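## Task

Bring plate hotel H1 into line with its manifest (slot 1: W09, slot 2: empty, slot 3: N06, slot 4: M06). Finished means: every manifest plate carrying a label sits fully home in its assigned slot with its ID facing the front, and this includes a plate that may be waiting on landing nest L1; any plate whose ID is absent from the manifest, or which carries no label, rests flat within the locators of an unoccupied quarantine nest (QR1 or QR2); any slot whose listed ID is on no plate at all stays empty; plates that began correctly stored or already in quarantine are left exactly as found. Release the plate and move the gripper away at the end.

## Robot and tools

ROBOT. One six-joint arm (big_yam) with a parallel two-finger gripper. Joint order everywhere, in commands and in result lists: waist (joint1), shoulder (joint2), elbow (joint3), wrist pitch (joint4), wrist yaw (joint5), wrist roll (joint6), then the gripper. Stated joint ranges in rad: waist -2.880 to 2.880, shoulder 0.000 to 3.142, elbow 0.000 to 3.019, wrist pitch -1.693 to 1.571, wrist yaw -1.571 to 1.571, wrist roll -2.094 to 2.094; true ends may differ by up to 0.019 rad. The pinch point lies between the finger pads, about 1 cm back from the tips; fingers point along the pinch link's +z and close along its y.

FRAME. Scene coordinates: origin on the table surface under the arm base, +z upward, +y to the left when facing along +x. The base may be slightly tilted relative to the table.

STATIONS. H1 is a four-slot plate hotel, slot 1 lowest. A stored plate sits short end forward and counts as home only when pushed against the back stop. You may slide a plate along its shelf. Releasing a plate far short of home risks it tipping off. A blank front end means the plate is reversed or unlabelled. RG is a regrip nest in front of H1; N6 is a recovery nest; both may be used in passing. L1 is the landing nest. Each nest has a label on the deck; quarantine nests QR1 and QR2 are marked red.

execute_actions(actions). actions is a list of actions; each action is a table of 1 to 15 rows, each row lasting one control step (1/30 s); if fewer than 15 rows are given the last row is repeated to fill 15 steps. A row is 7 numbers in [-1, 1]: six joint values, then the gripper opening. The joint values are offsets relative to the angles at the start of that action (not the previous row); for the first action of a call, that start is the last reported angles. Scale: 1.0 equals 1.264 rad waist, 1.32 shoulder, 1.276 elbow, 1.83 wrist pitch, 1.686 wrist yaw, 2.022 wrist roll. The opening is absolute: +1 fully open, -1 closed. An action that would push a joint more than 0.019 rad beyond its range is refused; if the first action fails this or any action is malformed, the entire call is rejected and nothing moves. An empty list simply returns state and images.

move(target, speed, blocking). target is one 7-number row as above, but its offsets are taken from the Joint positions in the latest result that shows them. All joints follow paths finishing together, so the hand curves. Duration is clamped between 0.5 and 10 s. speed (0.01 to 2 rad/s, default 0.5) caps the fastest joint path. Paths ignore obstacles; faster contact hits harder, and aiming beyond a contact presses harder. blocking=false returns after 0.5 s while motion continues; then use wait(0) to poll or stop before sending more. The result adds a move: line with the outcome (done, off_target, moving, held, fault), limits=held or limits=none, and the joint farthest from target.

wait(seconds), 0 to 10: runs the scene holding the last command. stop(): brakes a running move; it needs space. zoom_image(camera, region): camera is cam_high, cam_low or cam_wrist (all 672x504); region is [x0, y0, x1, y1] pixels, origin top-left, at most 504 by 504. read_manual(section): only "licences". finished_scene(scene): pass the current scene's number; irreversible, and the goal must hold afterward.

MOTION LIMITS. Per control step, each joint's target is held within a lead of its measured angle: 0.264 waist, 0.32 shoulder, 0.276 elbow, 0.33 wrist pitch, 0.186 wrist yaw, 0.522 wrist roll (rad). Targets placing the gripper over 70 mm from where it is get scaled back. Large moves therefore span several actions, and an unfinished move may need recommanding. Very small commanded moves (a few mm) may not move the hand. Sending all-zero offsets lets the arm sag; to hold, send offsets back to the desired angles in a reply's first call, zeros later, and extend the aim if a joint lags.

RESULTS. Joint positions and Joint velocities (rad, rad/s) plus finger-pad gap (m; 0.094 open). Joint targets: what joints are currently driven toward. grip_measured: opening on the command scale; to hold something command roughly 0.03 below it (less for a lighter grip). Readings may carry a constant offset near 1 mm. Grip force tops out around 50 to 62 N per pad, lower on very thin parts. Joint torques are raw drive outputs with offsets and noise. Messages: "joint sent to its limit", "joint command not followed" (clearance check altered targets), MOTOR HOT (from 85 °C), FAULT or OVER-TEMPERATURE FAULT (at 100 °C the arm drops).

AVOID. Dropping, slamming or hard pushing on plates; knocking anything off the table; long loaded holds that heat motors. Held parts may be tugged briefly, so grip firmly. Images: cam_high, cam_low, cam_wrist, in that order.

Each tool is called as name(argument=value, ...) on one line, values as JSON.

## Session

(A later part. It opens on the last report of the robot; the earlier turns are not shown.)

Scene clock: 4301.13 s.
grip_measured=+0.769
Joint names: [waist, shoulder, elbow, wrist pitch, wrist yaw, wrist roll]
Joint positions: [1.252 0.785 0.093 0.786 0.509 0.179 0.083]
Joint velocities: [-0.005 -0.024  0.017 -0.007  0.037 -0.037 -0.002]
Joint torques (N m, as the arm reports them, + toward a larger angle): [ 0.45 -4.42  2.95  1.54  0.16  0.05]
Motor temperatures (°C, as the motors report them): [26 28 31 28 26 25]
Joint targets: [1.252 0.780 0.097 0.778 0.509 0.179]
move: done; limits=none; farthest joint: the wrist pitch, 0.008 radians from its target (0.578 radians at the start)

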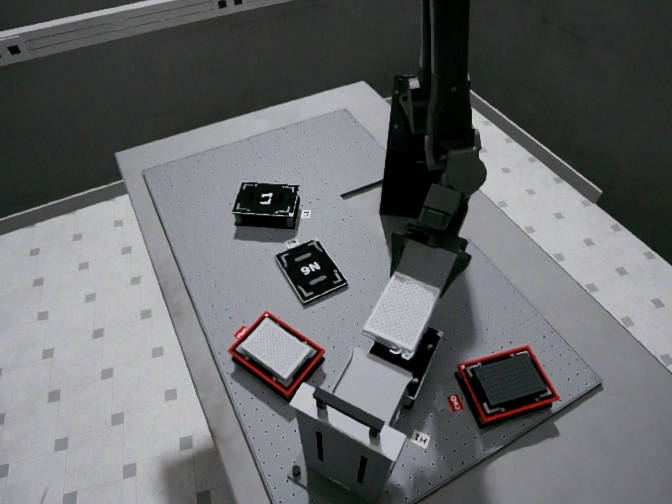

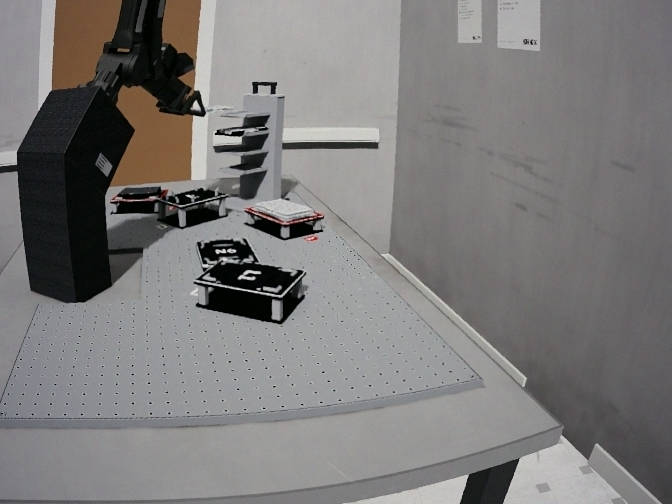

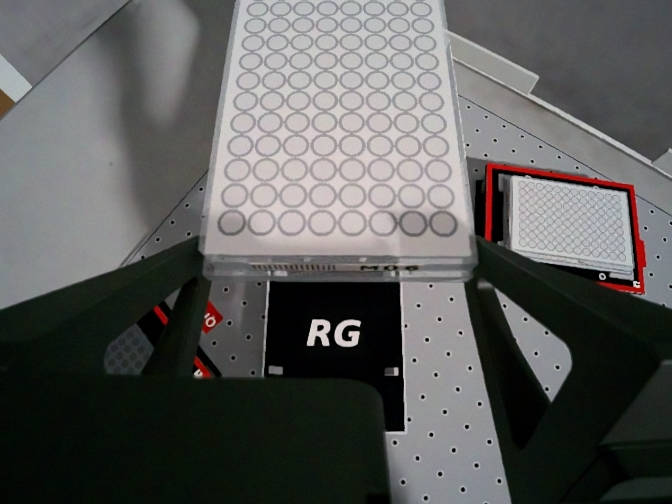

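move(target=[-0.1076,0.0678,0.1337,-0.0437,-0.0773,0.0104,0.725], speed=0.3)

zoom_image(camera="cam_low", region=[150, 70, 300, 170])

Scene clock: 4332.33 s.
grip_measured=+0.769
Joint names: [waist, shoulder, elbow, wrist pitch, wrist yaw, wrist roll]
Joint positions: [1.124 0.867 0.242 0.713 0.381 0.189 0.083]
Joint velocities: [-0.005 -0.015 -0.012 -0.012  0.037  0.037  0.001]
Joint torques (N m, as the arm reports them, + toward a larger angle): [-0.14 -5.79  4.74  1.57  0.1   0.15]
Motor temperatures (°C, as the motors report them): [26 28 31 28 26 25]
Joint targets: [1.116 0.874 0.264 0.706 0.379 0.200]
move: off_target; limits=none; farthest joint: the elbow, 0.022 radians from its target (0.170 radians at the start)

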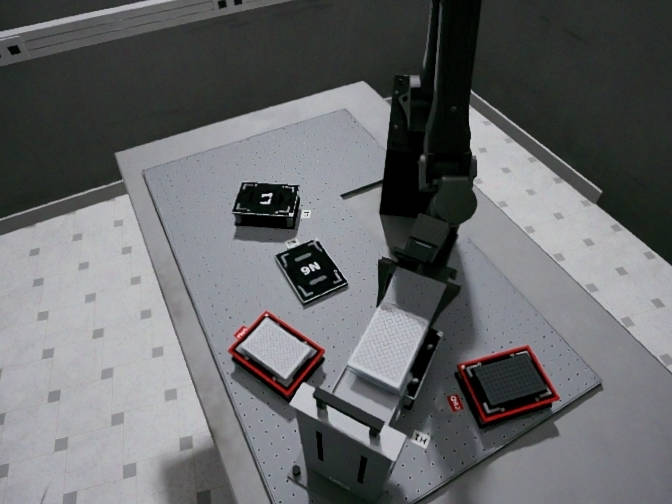

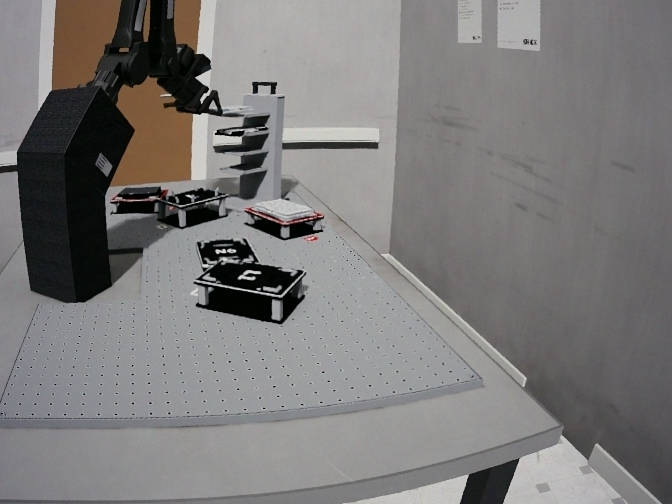

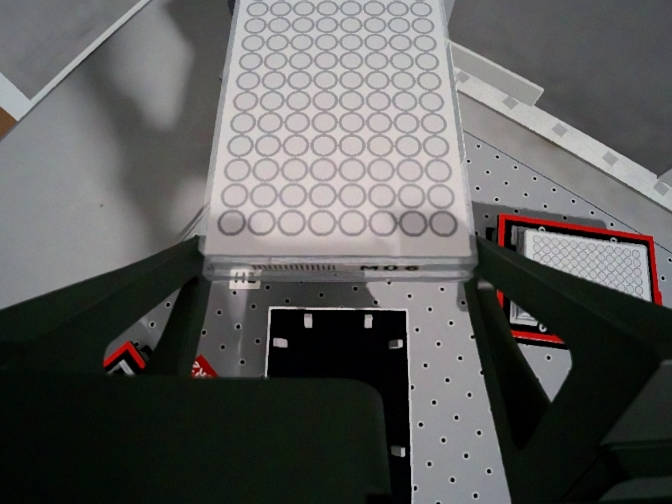

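Region (150, 70, 300, 170) of cam_low's 672x504 image, scaled by 3.360, with more detail than that image has.

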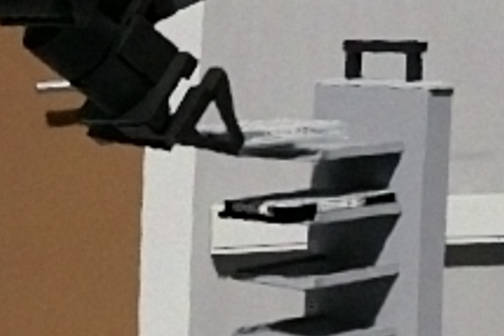

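move(target=[-0.0742,0.0630,0.1213,-0.0351,-0.0521,0.0097,0.725], speed=0.3)

zoom_image(camera="cam_low", region=[170, 70, 300, 160])

Scene clock: 4342.20 s.
grip_measured=+0.769
Joint names: [waist, shoulder, elbow, wrist pitch, wrist yaw, wrist roll]
Joint positions: [1.038 0.943 0.373 0.656 0.295 0.199 0.083]
Joint velocities: [ 0.005 -0.005 -0.007  0.007 -0.066  0.022 -0.001]
Joint torques (N m, as the arm reports them, + toward a larger angle): [-0.48 -7.42  5.53  1.61  0.11  0.12]
Motor temperatures (°C, as the motors report them): [26 28 31 28 26 25]
Joint targets: [1.030 0.950 0.397 0.649 0.293 0.209]
move: off_target; limits=none; farthest joint: the elbow, 0.024 radians from its target (0.155 radians at the start)

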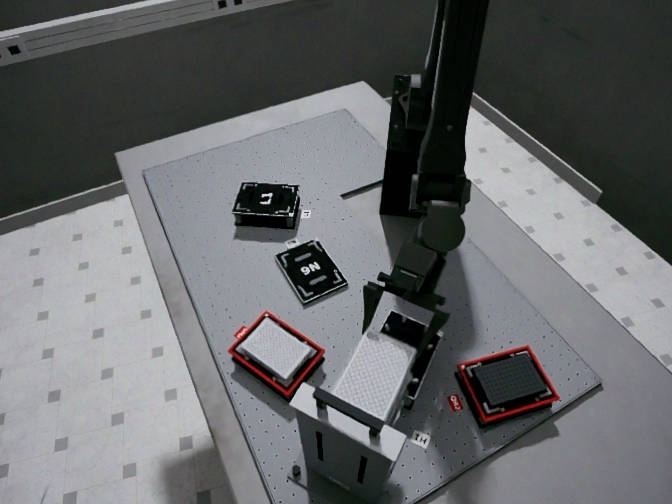

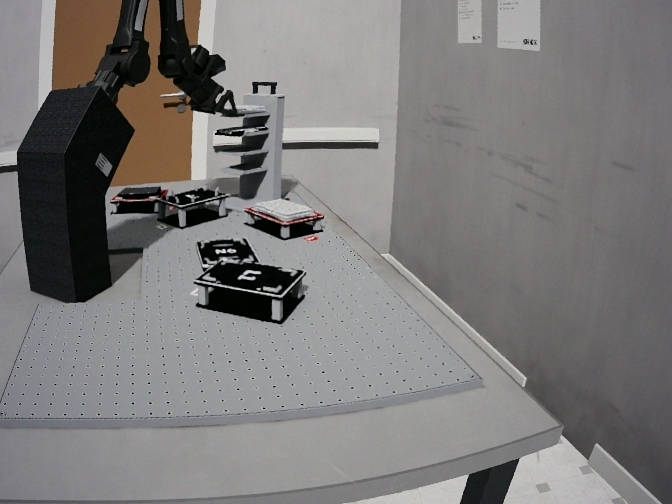

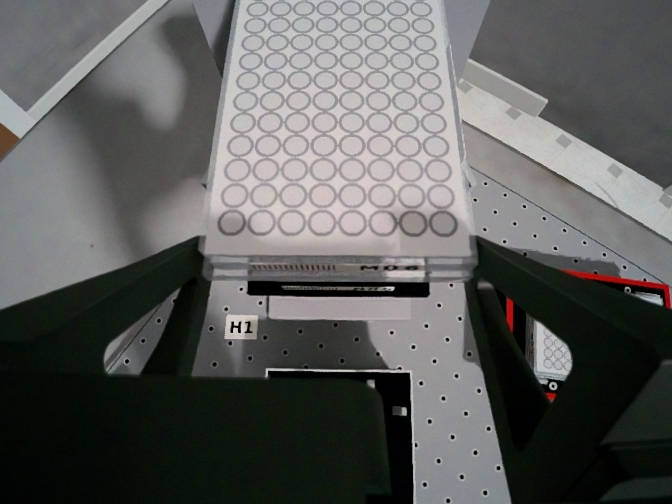

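Region (170, 70, 300, 160) of cam_low's 672x504 image, scaled by 3.877, with more detail than that image has; it fills the top 349 rows of this view, and the rest is white.

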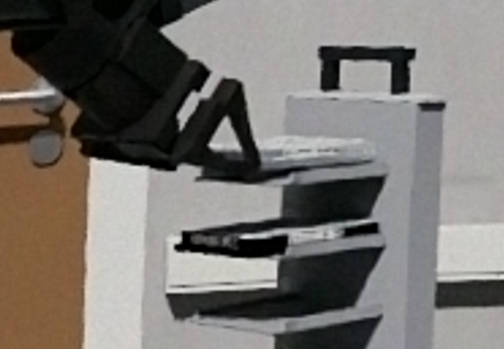

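zoom_image(camera="cam_wrist", region=[170, 0, 510, 330])

Region (170, 0, 510, 330) of cam_wrist's 672x504 image, scaled by 1.482, with more detail than that image has; it fills the top 489 rows of this view, and the rest is white.

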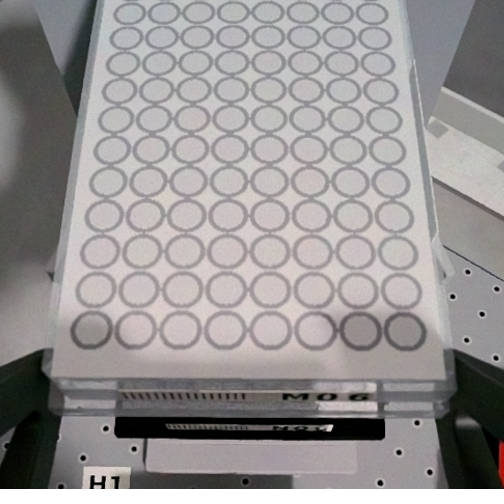

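execute_actions(actions=[[[-0.0066,0.0053,0.0180,0.0006,-0.0012,0.0045,0.725],[-0.0070,0.0053,0.0175,0.0050,-0.0012,0.0045,0.725],[-0.0074,0.0053,0.0170,0.0093,-0.0012,0.0045,0.725],[-0.0078,0.0058,0.0170,0.0097,-0.0012,0.0045,0.725],[-0.0082,0.0072,0.0170,0.0108,-0.0012,0.0045,0.725],[-0.0085,0.0094,0.0170,0.0124,-0.0012,0.0045,0.725],[-0.0088,0.0121,0.0170,0.0145,-0.0012,0.0045,0.725],[-0.0089,0.0152,0.0170,0.0168,-0.0012,0.0045,0.725],[-0.0089,0.0185,0.0170,0.0193,-0.0012,0.0045,0.725],[-0.0089,0.0217,0.0170,0.0218,-0.0012,0.0045,0.725],[-0.0089,0.0248,0.0170,0.0241,-0.0012,0.0045,0.725],[-0.0089,0.0275,0.0170,0.0262,-0.0012,0.0045,0.725],[-0.0089,0.0297,0.0170,0.0278,-0.0012,0.0045,0.725],[-0.0089,0.0311,0.0170,0.0289,-0.0012,0.0045,0.725],[-0.0089,0.0316,0.0170,0.0293,-0.0012,0.0045,0.725]]])

wait(seconds=0.3)

zoom_image(camera="cam_wrist", region=[170, 0, 510, 330])

Scene clock: 4378.30 s.
grip_measured=+0.769
Joint names: [waist, shoulder, elbow, wrist pitch, wrist yaw, wrist roll]
Joint positions: [1.038 0.974 0.373 0.685 0.295 0.199 0.083]
Joint velocities: [-0.005  0.093  0.002  0.046 -0.066 -0.007 -0.   ]
Joint torques (N m, as the arm reports them, + toward a larger angle): [-0.67 -8.3   4.99  2.88  0.09  0.13]
Motor temperatures (°C, as the motors report them): [26 28 32 28 26 25]
Joint targets: [1.027 0.984 0.394 0.710 0.293 0.208]

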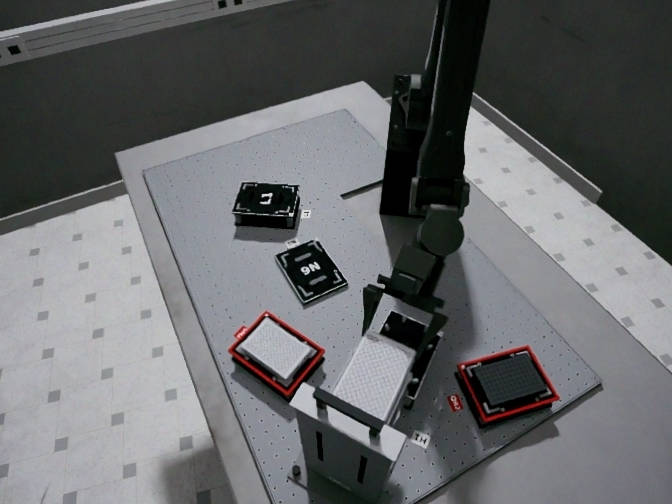

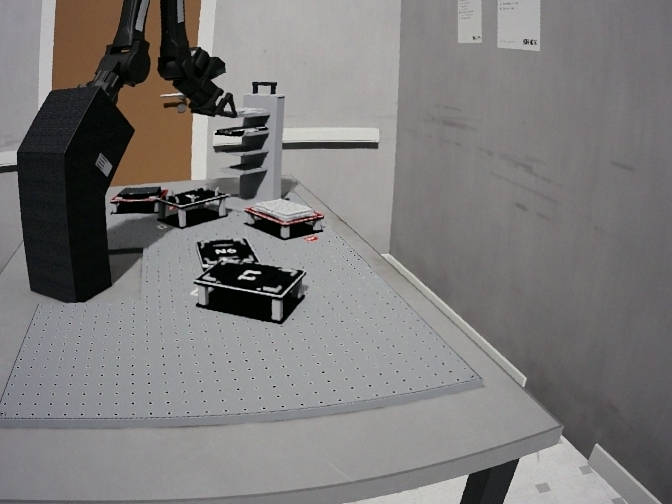

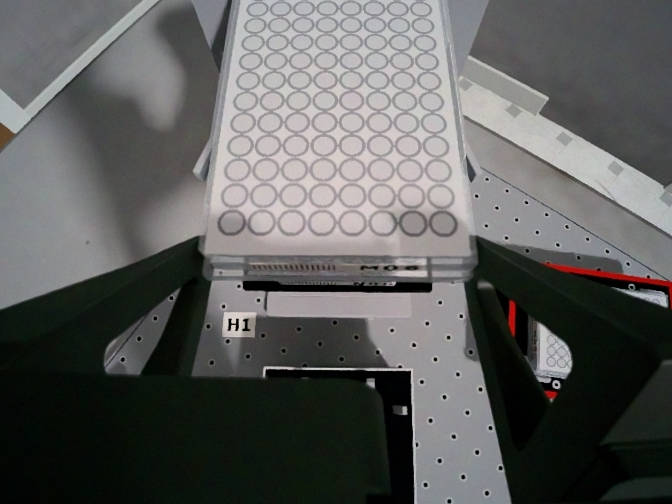

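Scene clock: 4378.60 s.
grip_measured=+0.769
Joint names: [waist, shoulder, elbow, wrist pitch, wrist yaw, wrist roll]
Joint positions: [1.038 0.978 0.373 0.689 0.295 0.199 0.083]
Joint velocities: [-0.005  0.015  0.002  0.007 -0.022  0.066 -0.001]
Joint torques (N m, as the arm reports them, + toward a larger angle): [-0.51 -7.77  5.05  3.    0.11  0.14]
Motor temperatures (°C, as the motors report them): [26 28 32 28 26 25]
Joint targets: [1.027 0.984 0.394 0.710 0.293 0.208]
wait: 0.30 s; at rest by 0.27 s

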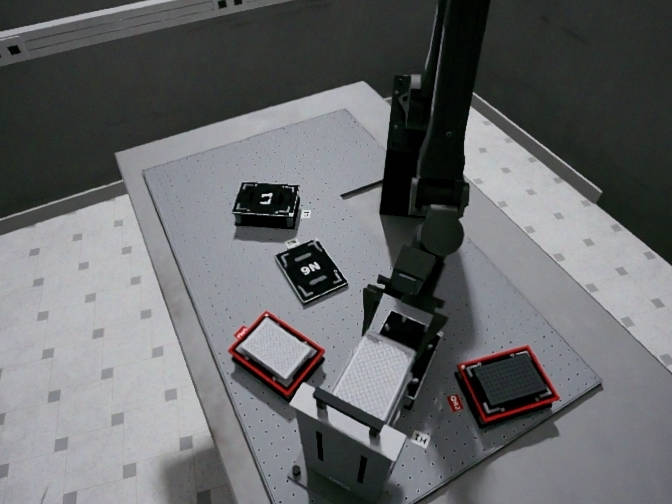

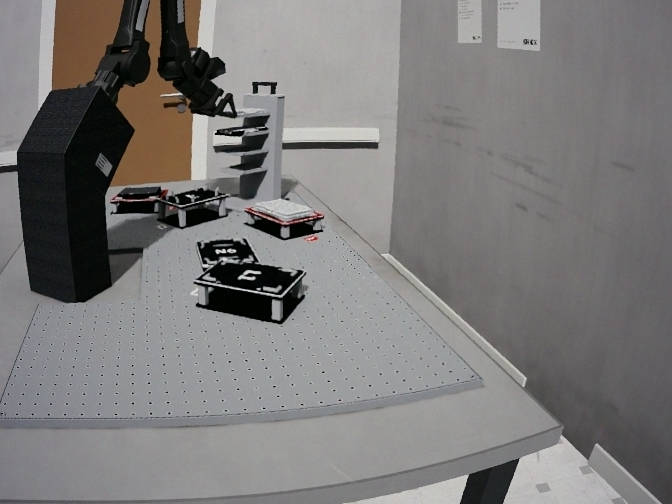

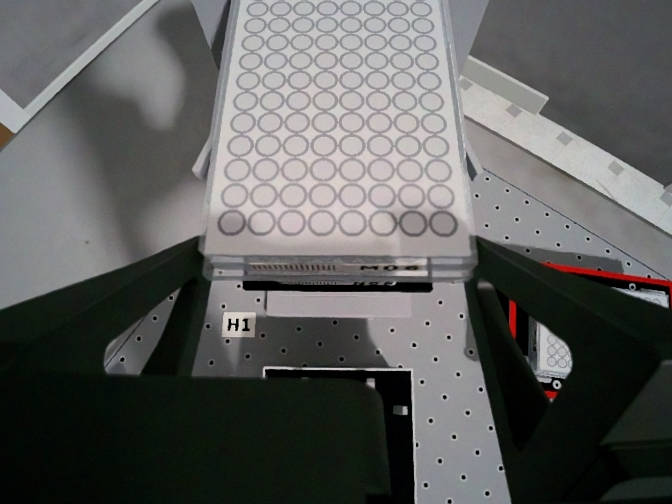

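Region (170, 0, 510, 330) of cam_wrist's 672x504 image, scaled by 1.482, with more detail than that image has; it fills the top 489 rows of this view, and the rest is white.

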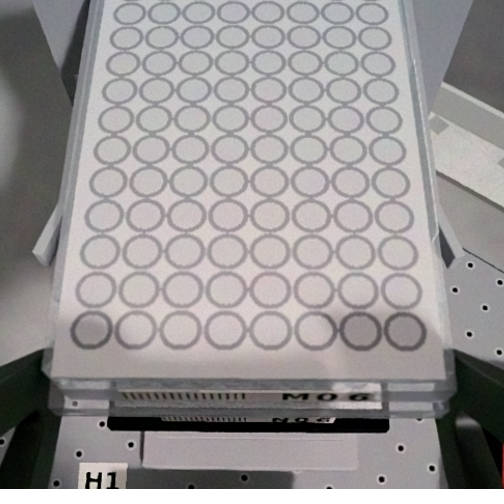

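zoom_image(camera="cam_wrist", region=[180, 0, 260, 200])

zoom_image(camera="cam_wrist", region=[420, 0, 500, 200])

Region (180, 0, 260, 200) of cam_wrist's 672x504 image, scaled by 2.520, with more detail than that image has; it fills the left 202 columns of this view, and the rest is white.

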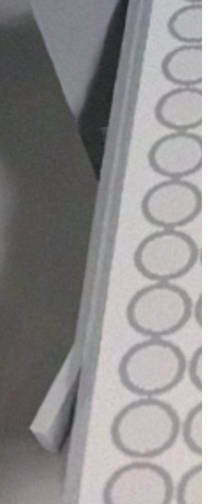

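Region (420, 0, 500, 200) of cam_wrist's 672x504 image, scaled by 2.520, with more detail than that image has; it fills the left 202 columns of this view, and the rest is white.

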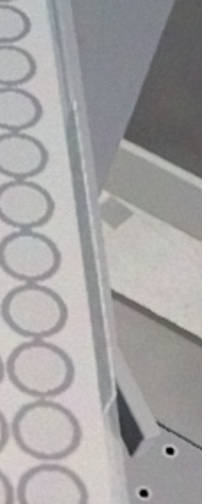

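execute_actions(actions=[[[-0.0075,0.0052,0.0165,0.0117,-0.0012,0.0045,0.725],[-0.0065,0.0059,0.0165,0.0122,-0.0012,0.0045,0.725],[-0.0055,0.0070,0.0165,0.0130,-0.0012,0.0045,0.725],[-0.0055,0.0083,0.0165,0.0140,-0.0012,0.0045,0.725],[-0.0055,0.0099,0.0165,0.0151,-0.0012,0.0045,0.725],[-0.0055,0.0116,0.0165,0.0164,-0.0012,0.0045,0.725],[-0.0055,0.0134,0.0165,0.0177,-0.0012,0.0045,0.725],[-0.0055,0.0151,0.0165,0.0190,-0.0012,0.0045,0.725],[-0.0055,0.0168,0.0165,0.0203,-0.0012,0.0045,0.725],[-0.0055,0.0184,0.0165,0.0214,-0.0012,0.0045,0.725],[-0.0055,0.0197,0.0165,0.0224,-0.0012,0.0045,0.725],[-0.0055,0.0208,0.0165,0.0232,-0.0012,0.0045,0.725],[-0.0055,0.0215,0.0165,0.0237,-0.0012,0.0045,0.725],[-0.0055,0.0217,0.0165,0.0239,-0.0012,0.0045,0.725]]])

wait(seconds=0.3)

zoom_image(camera="cam_wrist", region=[170, 0, 510, 330])

zoom_image(camera="cam_low", region=[190, 80, 290, 150])

Scene clock: 4400.47 s.
grip_measured=+0.769
Joint names: [waist, shoulder, elbow, wrist pitch, wrist yaw, wrist roll]
Joint positions: [1.038 0.996 0.373 0.712 0.295 0.199 0.083]
Joint velocities: [-0.015 -0.024 -0.017  0.037 -0.022 -0.037 -0.   ]
Joint torques (N m, as the arm reports them, + toward a larger angle): [ 0.03 -7.52  4.84  2.89  0.08  0.12]
Motor temperatures (°C, as the motors report them): [26 28 32 29 26 25]
Joint targets: [1.031 1.006 0.394 0.733 0.293 0.208]

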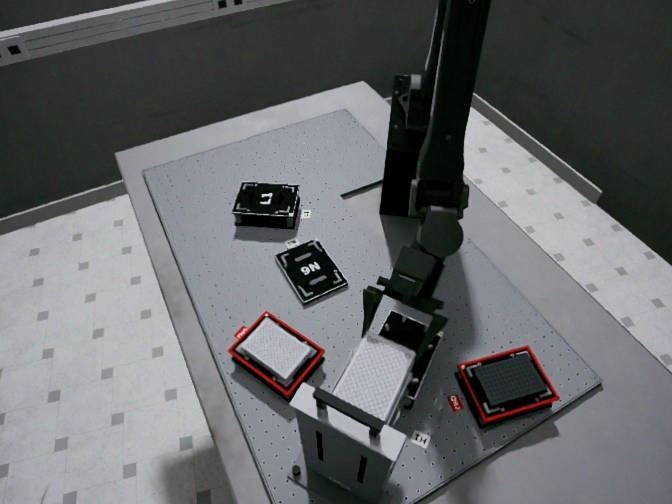

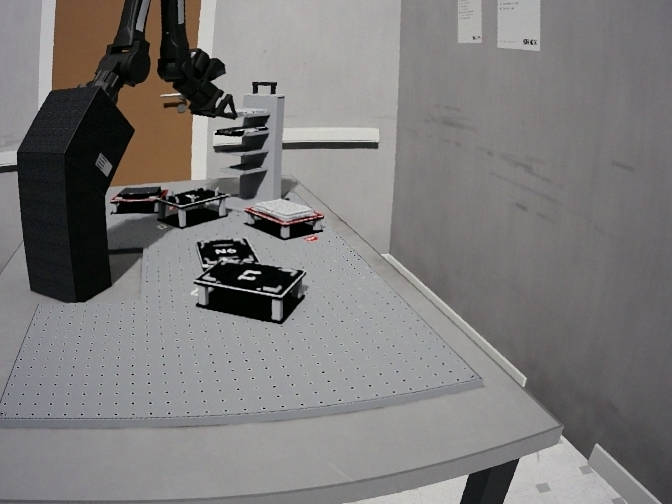

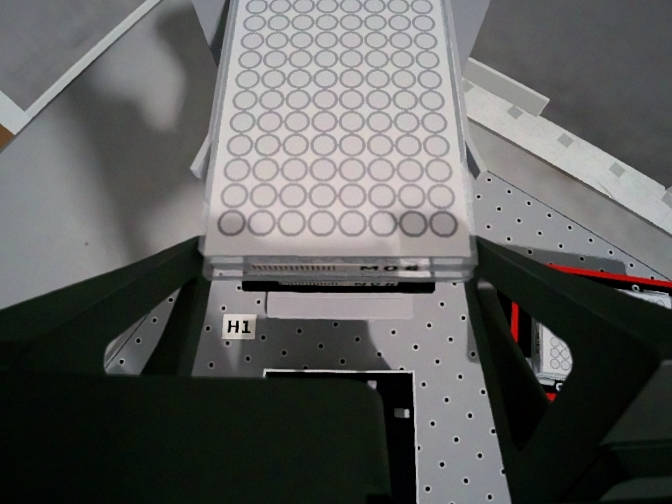

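Scene clock: 4400.77 s.
grip_measured=+0.769
Joint names: [waist, shoulder, elbow, wrist pitch, wrist yaw, wrist roll]
Joint positions: [1.038 0.996 0.373 0.713 0.295 0.199 0.083]
Joint velocities: [-0.005 -0.024 -0.002 -0.002 -0.051  0.007 -0.   ]
Joint torques (N m, as the arm reports them, + toward a larger angle): [ 0.02 -7.13  4.79  2.83  0.09  0.14]
Motor temperatures (°C, as the motors report them): [26 28 32 29 26 25]
Joint targets: [1.031 1.006 0.394 0.732 0.293 0.208]
wait: 0.30 s; at rest by 0.17 s

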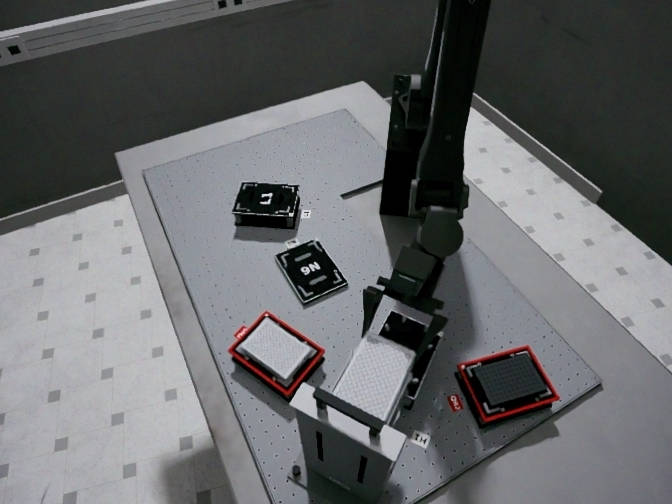

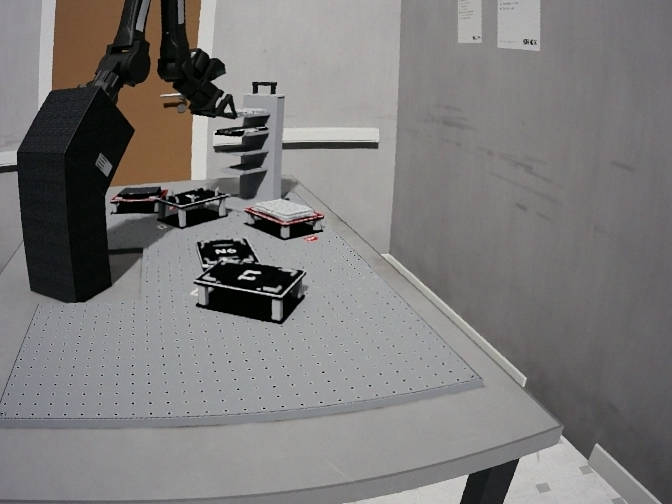

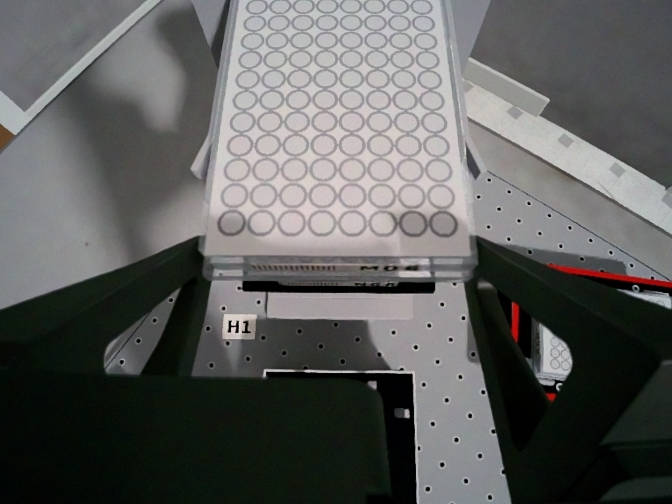

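Region (170, 0, 510, 330) of cam_wrist's 672x504 image, scaled by 1.482, with more detail than that image has; it fills the top 489 rows of this view, and the rest is white.

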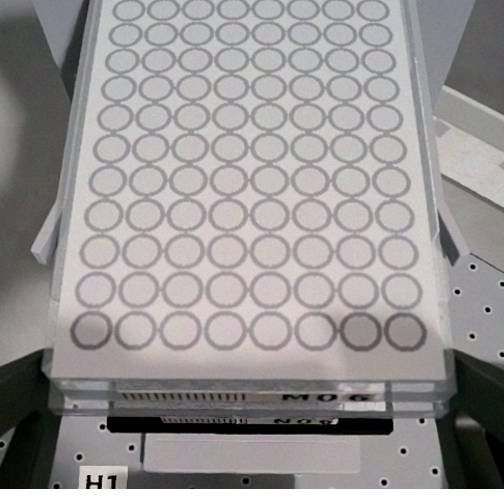

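Region (190, 80, 290, 150) of cam_low's 672x504 image, scaled by 5.040, with more detail than that image has; it fills the top 353 rows of this view, and the rest is white.

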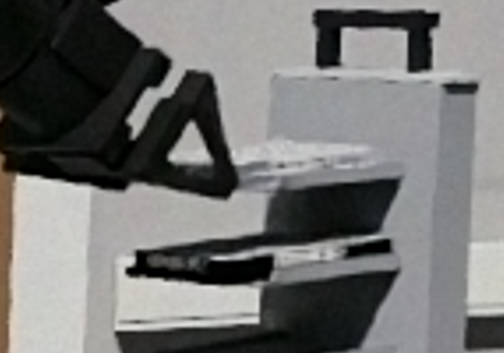

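execute_actions(actions=[[[-0.0055,0.0060,0.0165,0.0110,-0.0012,0.0045,0.725],[-0.0055,0.0045,0.0165,0.0118,-0.0012,0.0045,0.725],[-0.0055,0.0030,0.0165,0.0126,-0.0012,0.0045,0.725],[-0.0060,0.0030,0.0165,0.0134,-0.0012,0.0045,0.725],[-0.0068,0.0030,0.0165,0.0140,-0.0012,0.0045,0.725],[-0.0076,0.0030,0.0165,0.0140,-0.0012,0.0045,0.725],[-0.0084,0.0030,0.0165,0.0140,-0.0012,0.0045,0.725],[-0.0091,0.0030,0.0165,0.0140,-0.0012,0.0045,0.725],[-0.0097,0.0030,0.0165,0.0140,-0.0012,0.0045,0.725],[-0.0102,0.0030,0.0165,0.0140,-0.0012,0.0045,0.725],[-0.0106,0.0030,0.0165,0.0140,-0.0012,0.0045,0.725],[-0.0108,0.0030,0.0165,0.0140,-0.0012,0.0045,0.725]]])

zoom_image(camera="cam_wrist", region=[170, 0, 510, 330])

Scene clock: 4423.53 s.
grip_measured=+0.769
Joint names: [waist, shoulder, elbow, wrist pitch, wrist yaw, wrist roll]
Joint positions: [1.034 0.996 0.373 0.717 0.294 0.199 0.083]
Joint velocities: [-0.015  0.005 -0.017  0.012  0.022  0.022  0.   ]
Joint torques (N m, as the arm reports them, + toward a larger angle): [-0.62 -7.75  4.8   2.91  0.12  0.13]
Motor temperatures (°C, as the motors report them): [26 28 31 29 26 25]
Joint targets: [1.024 0.999 0.394 0.739 0.292 0.208]

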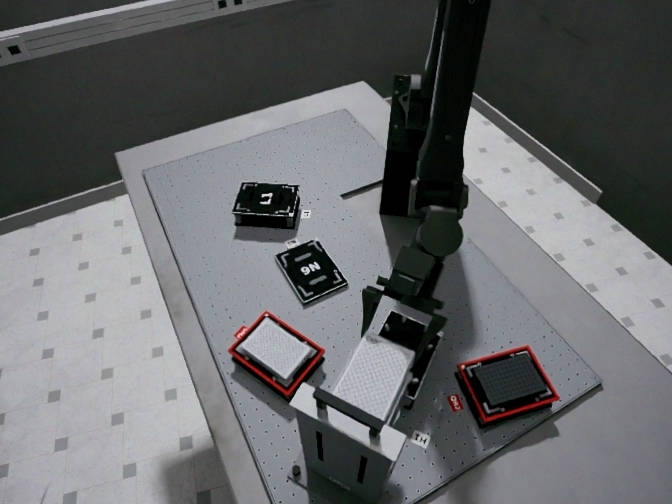

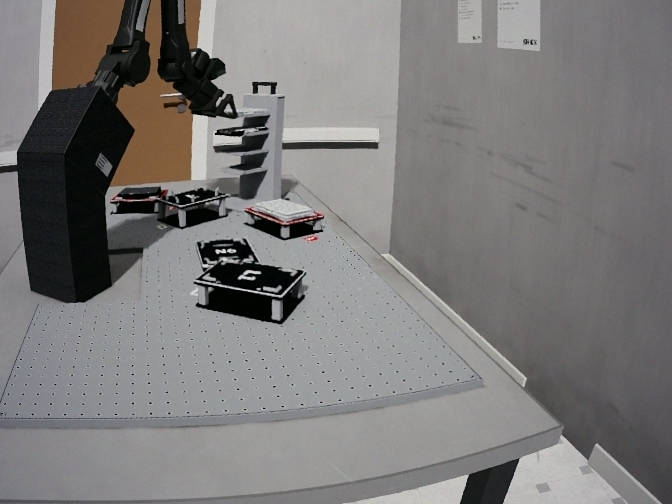

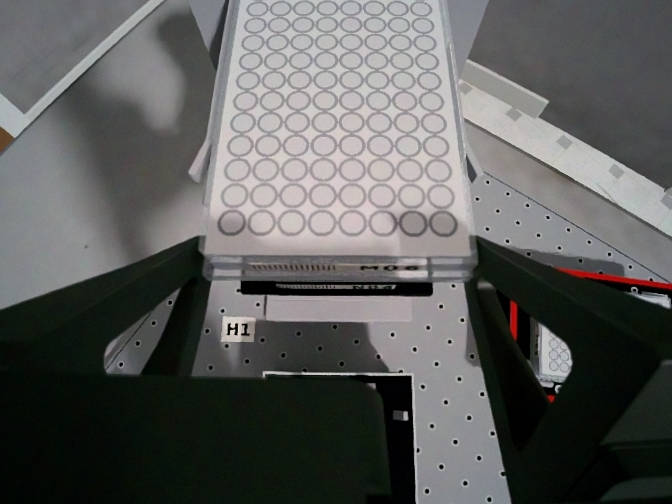

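Region (170, 0, 510, 330) of cam_wrist's 672x504 image, scaled by 1.482, with more detail than that image has; it fills the top 489 rows of this view, and the rest is white.

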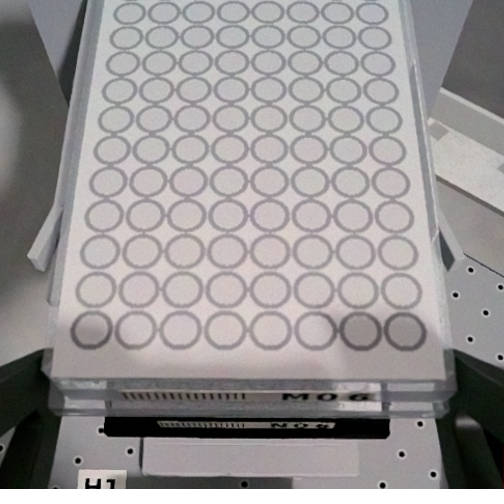

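execute_actions(actions=[[[-0.0073,0.0045,0.0165,0.0120,-0.0010,0.0045,0.725],[-0.0073,0.0058,0.0165,0.0120,-0.0010,0.0045,0.725],[-0.0073,0.0060,0.0165,0.0122,-0.0010,0.0045,0.725],[-0.0073,0.0066,0.0165,0.0126,-0.0010,0.0045,0.725],[-0.0073,0.0076,0.0165,0.0132,-0.0010,0.0045,0.725],[-0.0073,0.0087,0.0165,0.0140,-0.0010,0.0045,0.725],[-0.0073,0.0100,0.0165,0.0150,-0.0010,0.0045,0.725],[-0.0073,0.0114,0.0165,0.0160,-0.0010,0.0045,0.725],[-0.0073,0.0128,0.0165,0.0169,-0.0010,0.0045,0.725],[-0.0073,0.0141,0.0165,0.0179,-0.0010,0.0045,0.725],[-0.0073,0.0153,0.0165,0.0187,-0.0010,0.0045,0.725],[-0.0073,0.0162,0.0165,0.0193,-0.0010,0.0045,0.725],[-0.0073,0.0168,0.0165,0.0197,-0.0010,0.0045,0.725],[-0.0073,0.0170,0.0165,0.0199,-0.0010,0.0045,0.725]]])

wait(seconds=0.3)

zoom_image(camera="cam_wrist", region=[170, 0, 510, 330])

Scene clock: 4453.83 s.
grip_measured=+0.769
Joint names: [waist, shoulder, elbow, wrist pitch, wrist yaw, wrist roll]
Joint positions: [1.034 1.007 0.373 0.734 0.294 0.199 0.083]
Joint velocities: [-0.015 -0.015  0.002  0.027  0.022 -0.007  0.   ]
Joint torques (N m, as the arm reports them, + toward a larger angle): [-0.49 -7.08  4.79  2.76  0.1   0.13]
Motor temperatures (°C, as the motors report them): [26 28 31 29 26 25]
Joint targets: [1.025 1.018 0.394 0.754 0.292 0.208]

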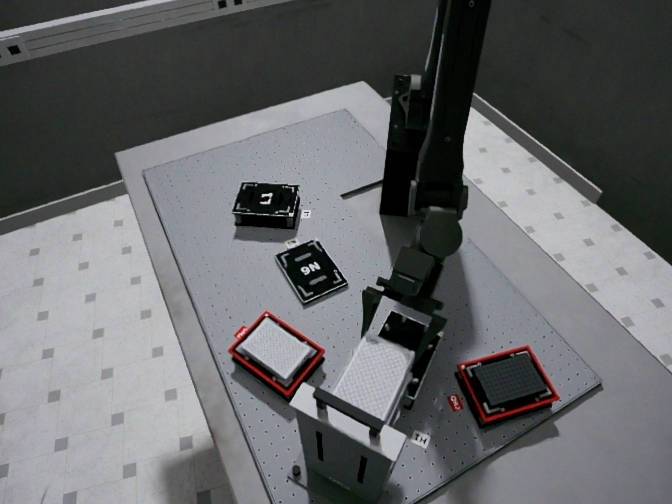

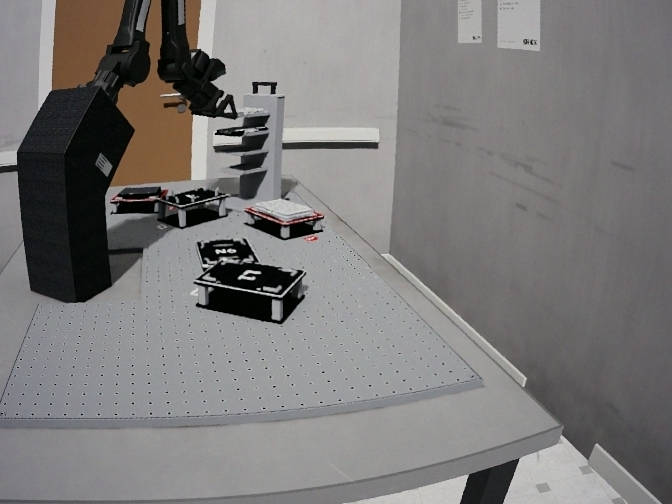

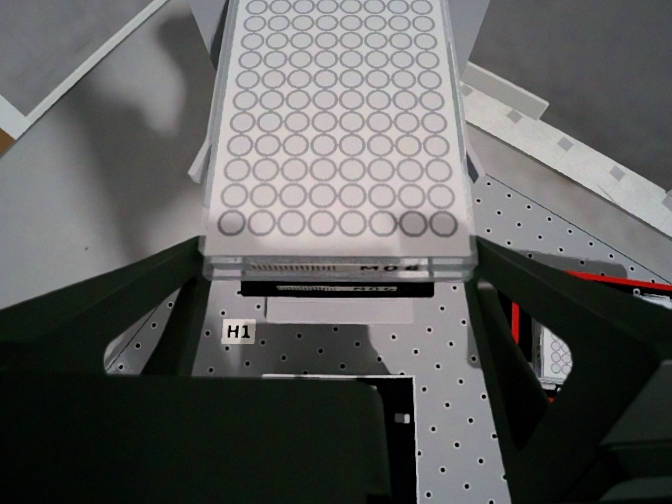

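Scene clock: 4454.13 s.
grip_measured=+0.769
Joint names: [waist, shoulder, elbow, wrist pitch, wrist yaw, wrist roll]
Joint positions: [1.034 1.007 0.373 0.735 0.294 0.199 0.083]
Joint velocities: [-0.005 -0.005 -0.002 -0.002  0.022 -0.007 -0.001]
Joint torques (N m, as the arm reports them, + toward a larger angle): [ 0.02 -6.89  4.72  2.78  0.13  0.14]
Motor temperatures (°C, as the motors report them): [26 28 31 29 26 25]
Joint targets: [1.025 1.018 0.394 0.754 0.292 0.208]
wait: 0.30 s; at rest by 0.17 s

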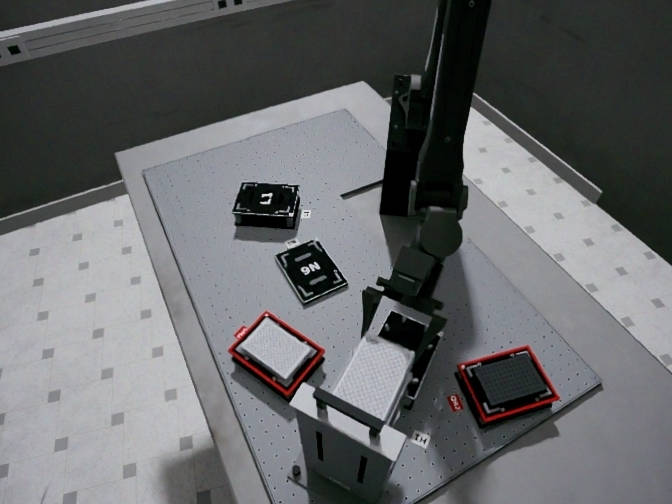

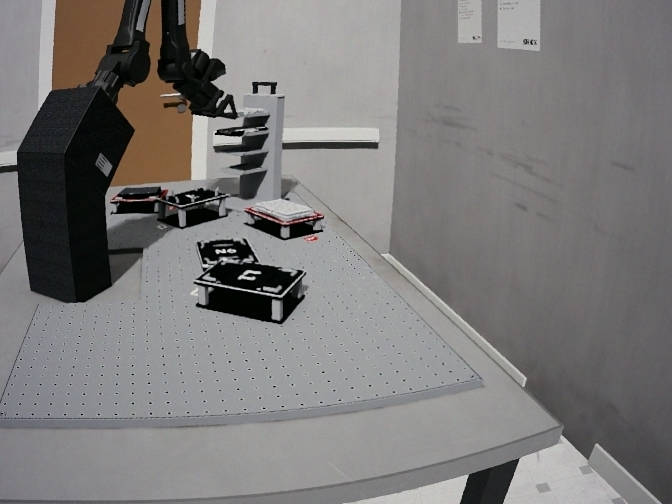

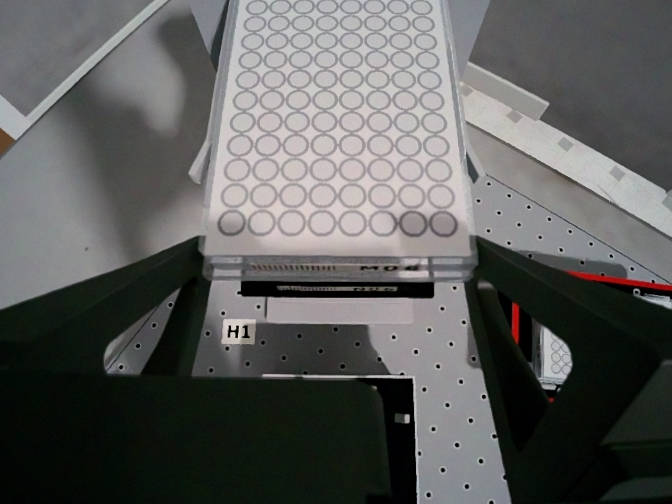

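Region (170, 0, 510, 330) of cam_wrist's 672x504 image, scaled by 1.482, with more detail than that image has; it fills the top 489 rows of this view, and the rest is white.

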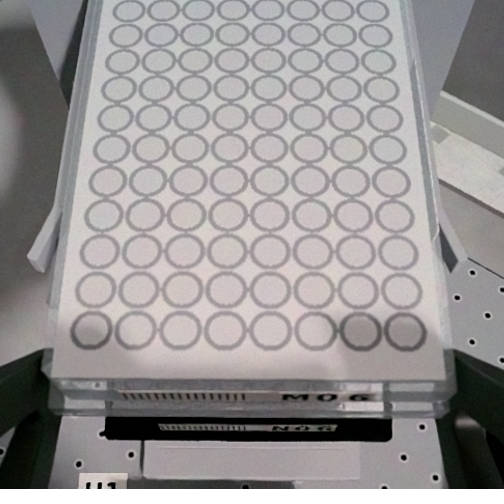

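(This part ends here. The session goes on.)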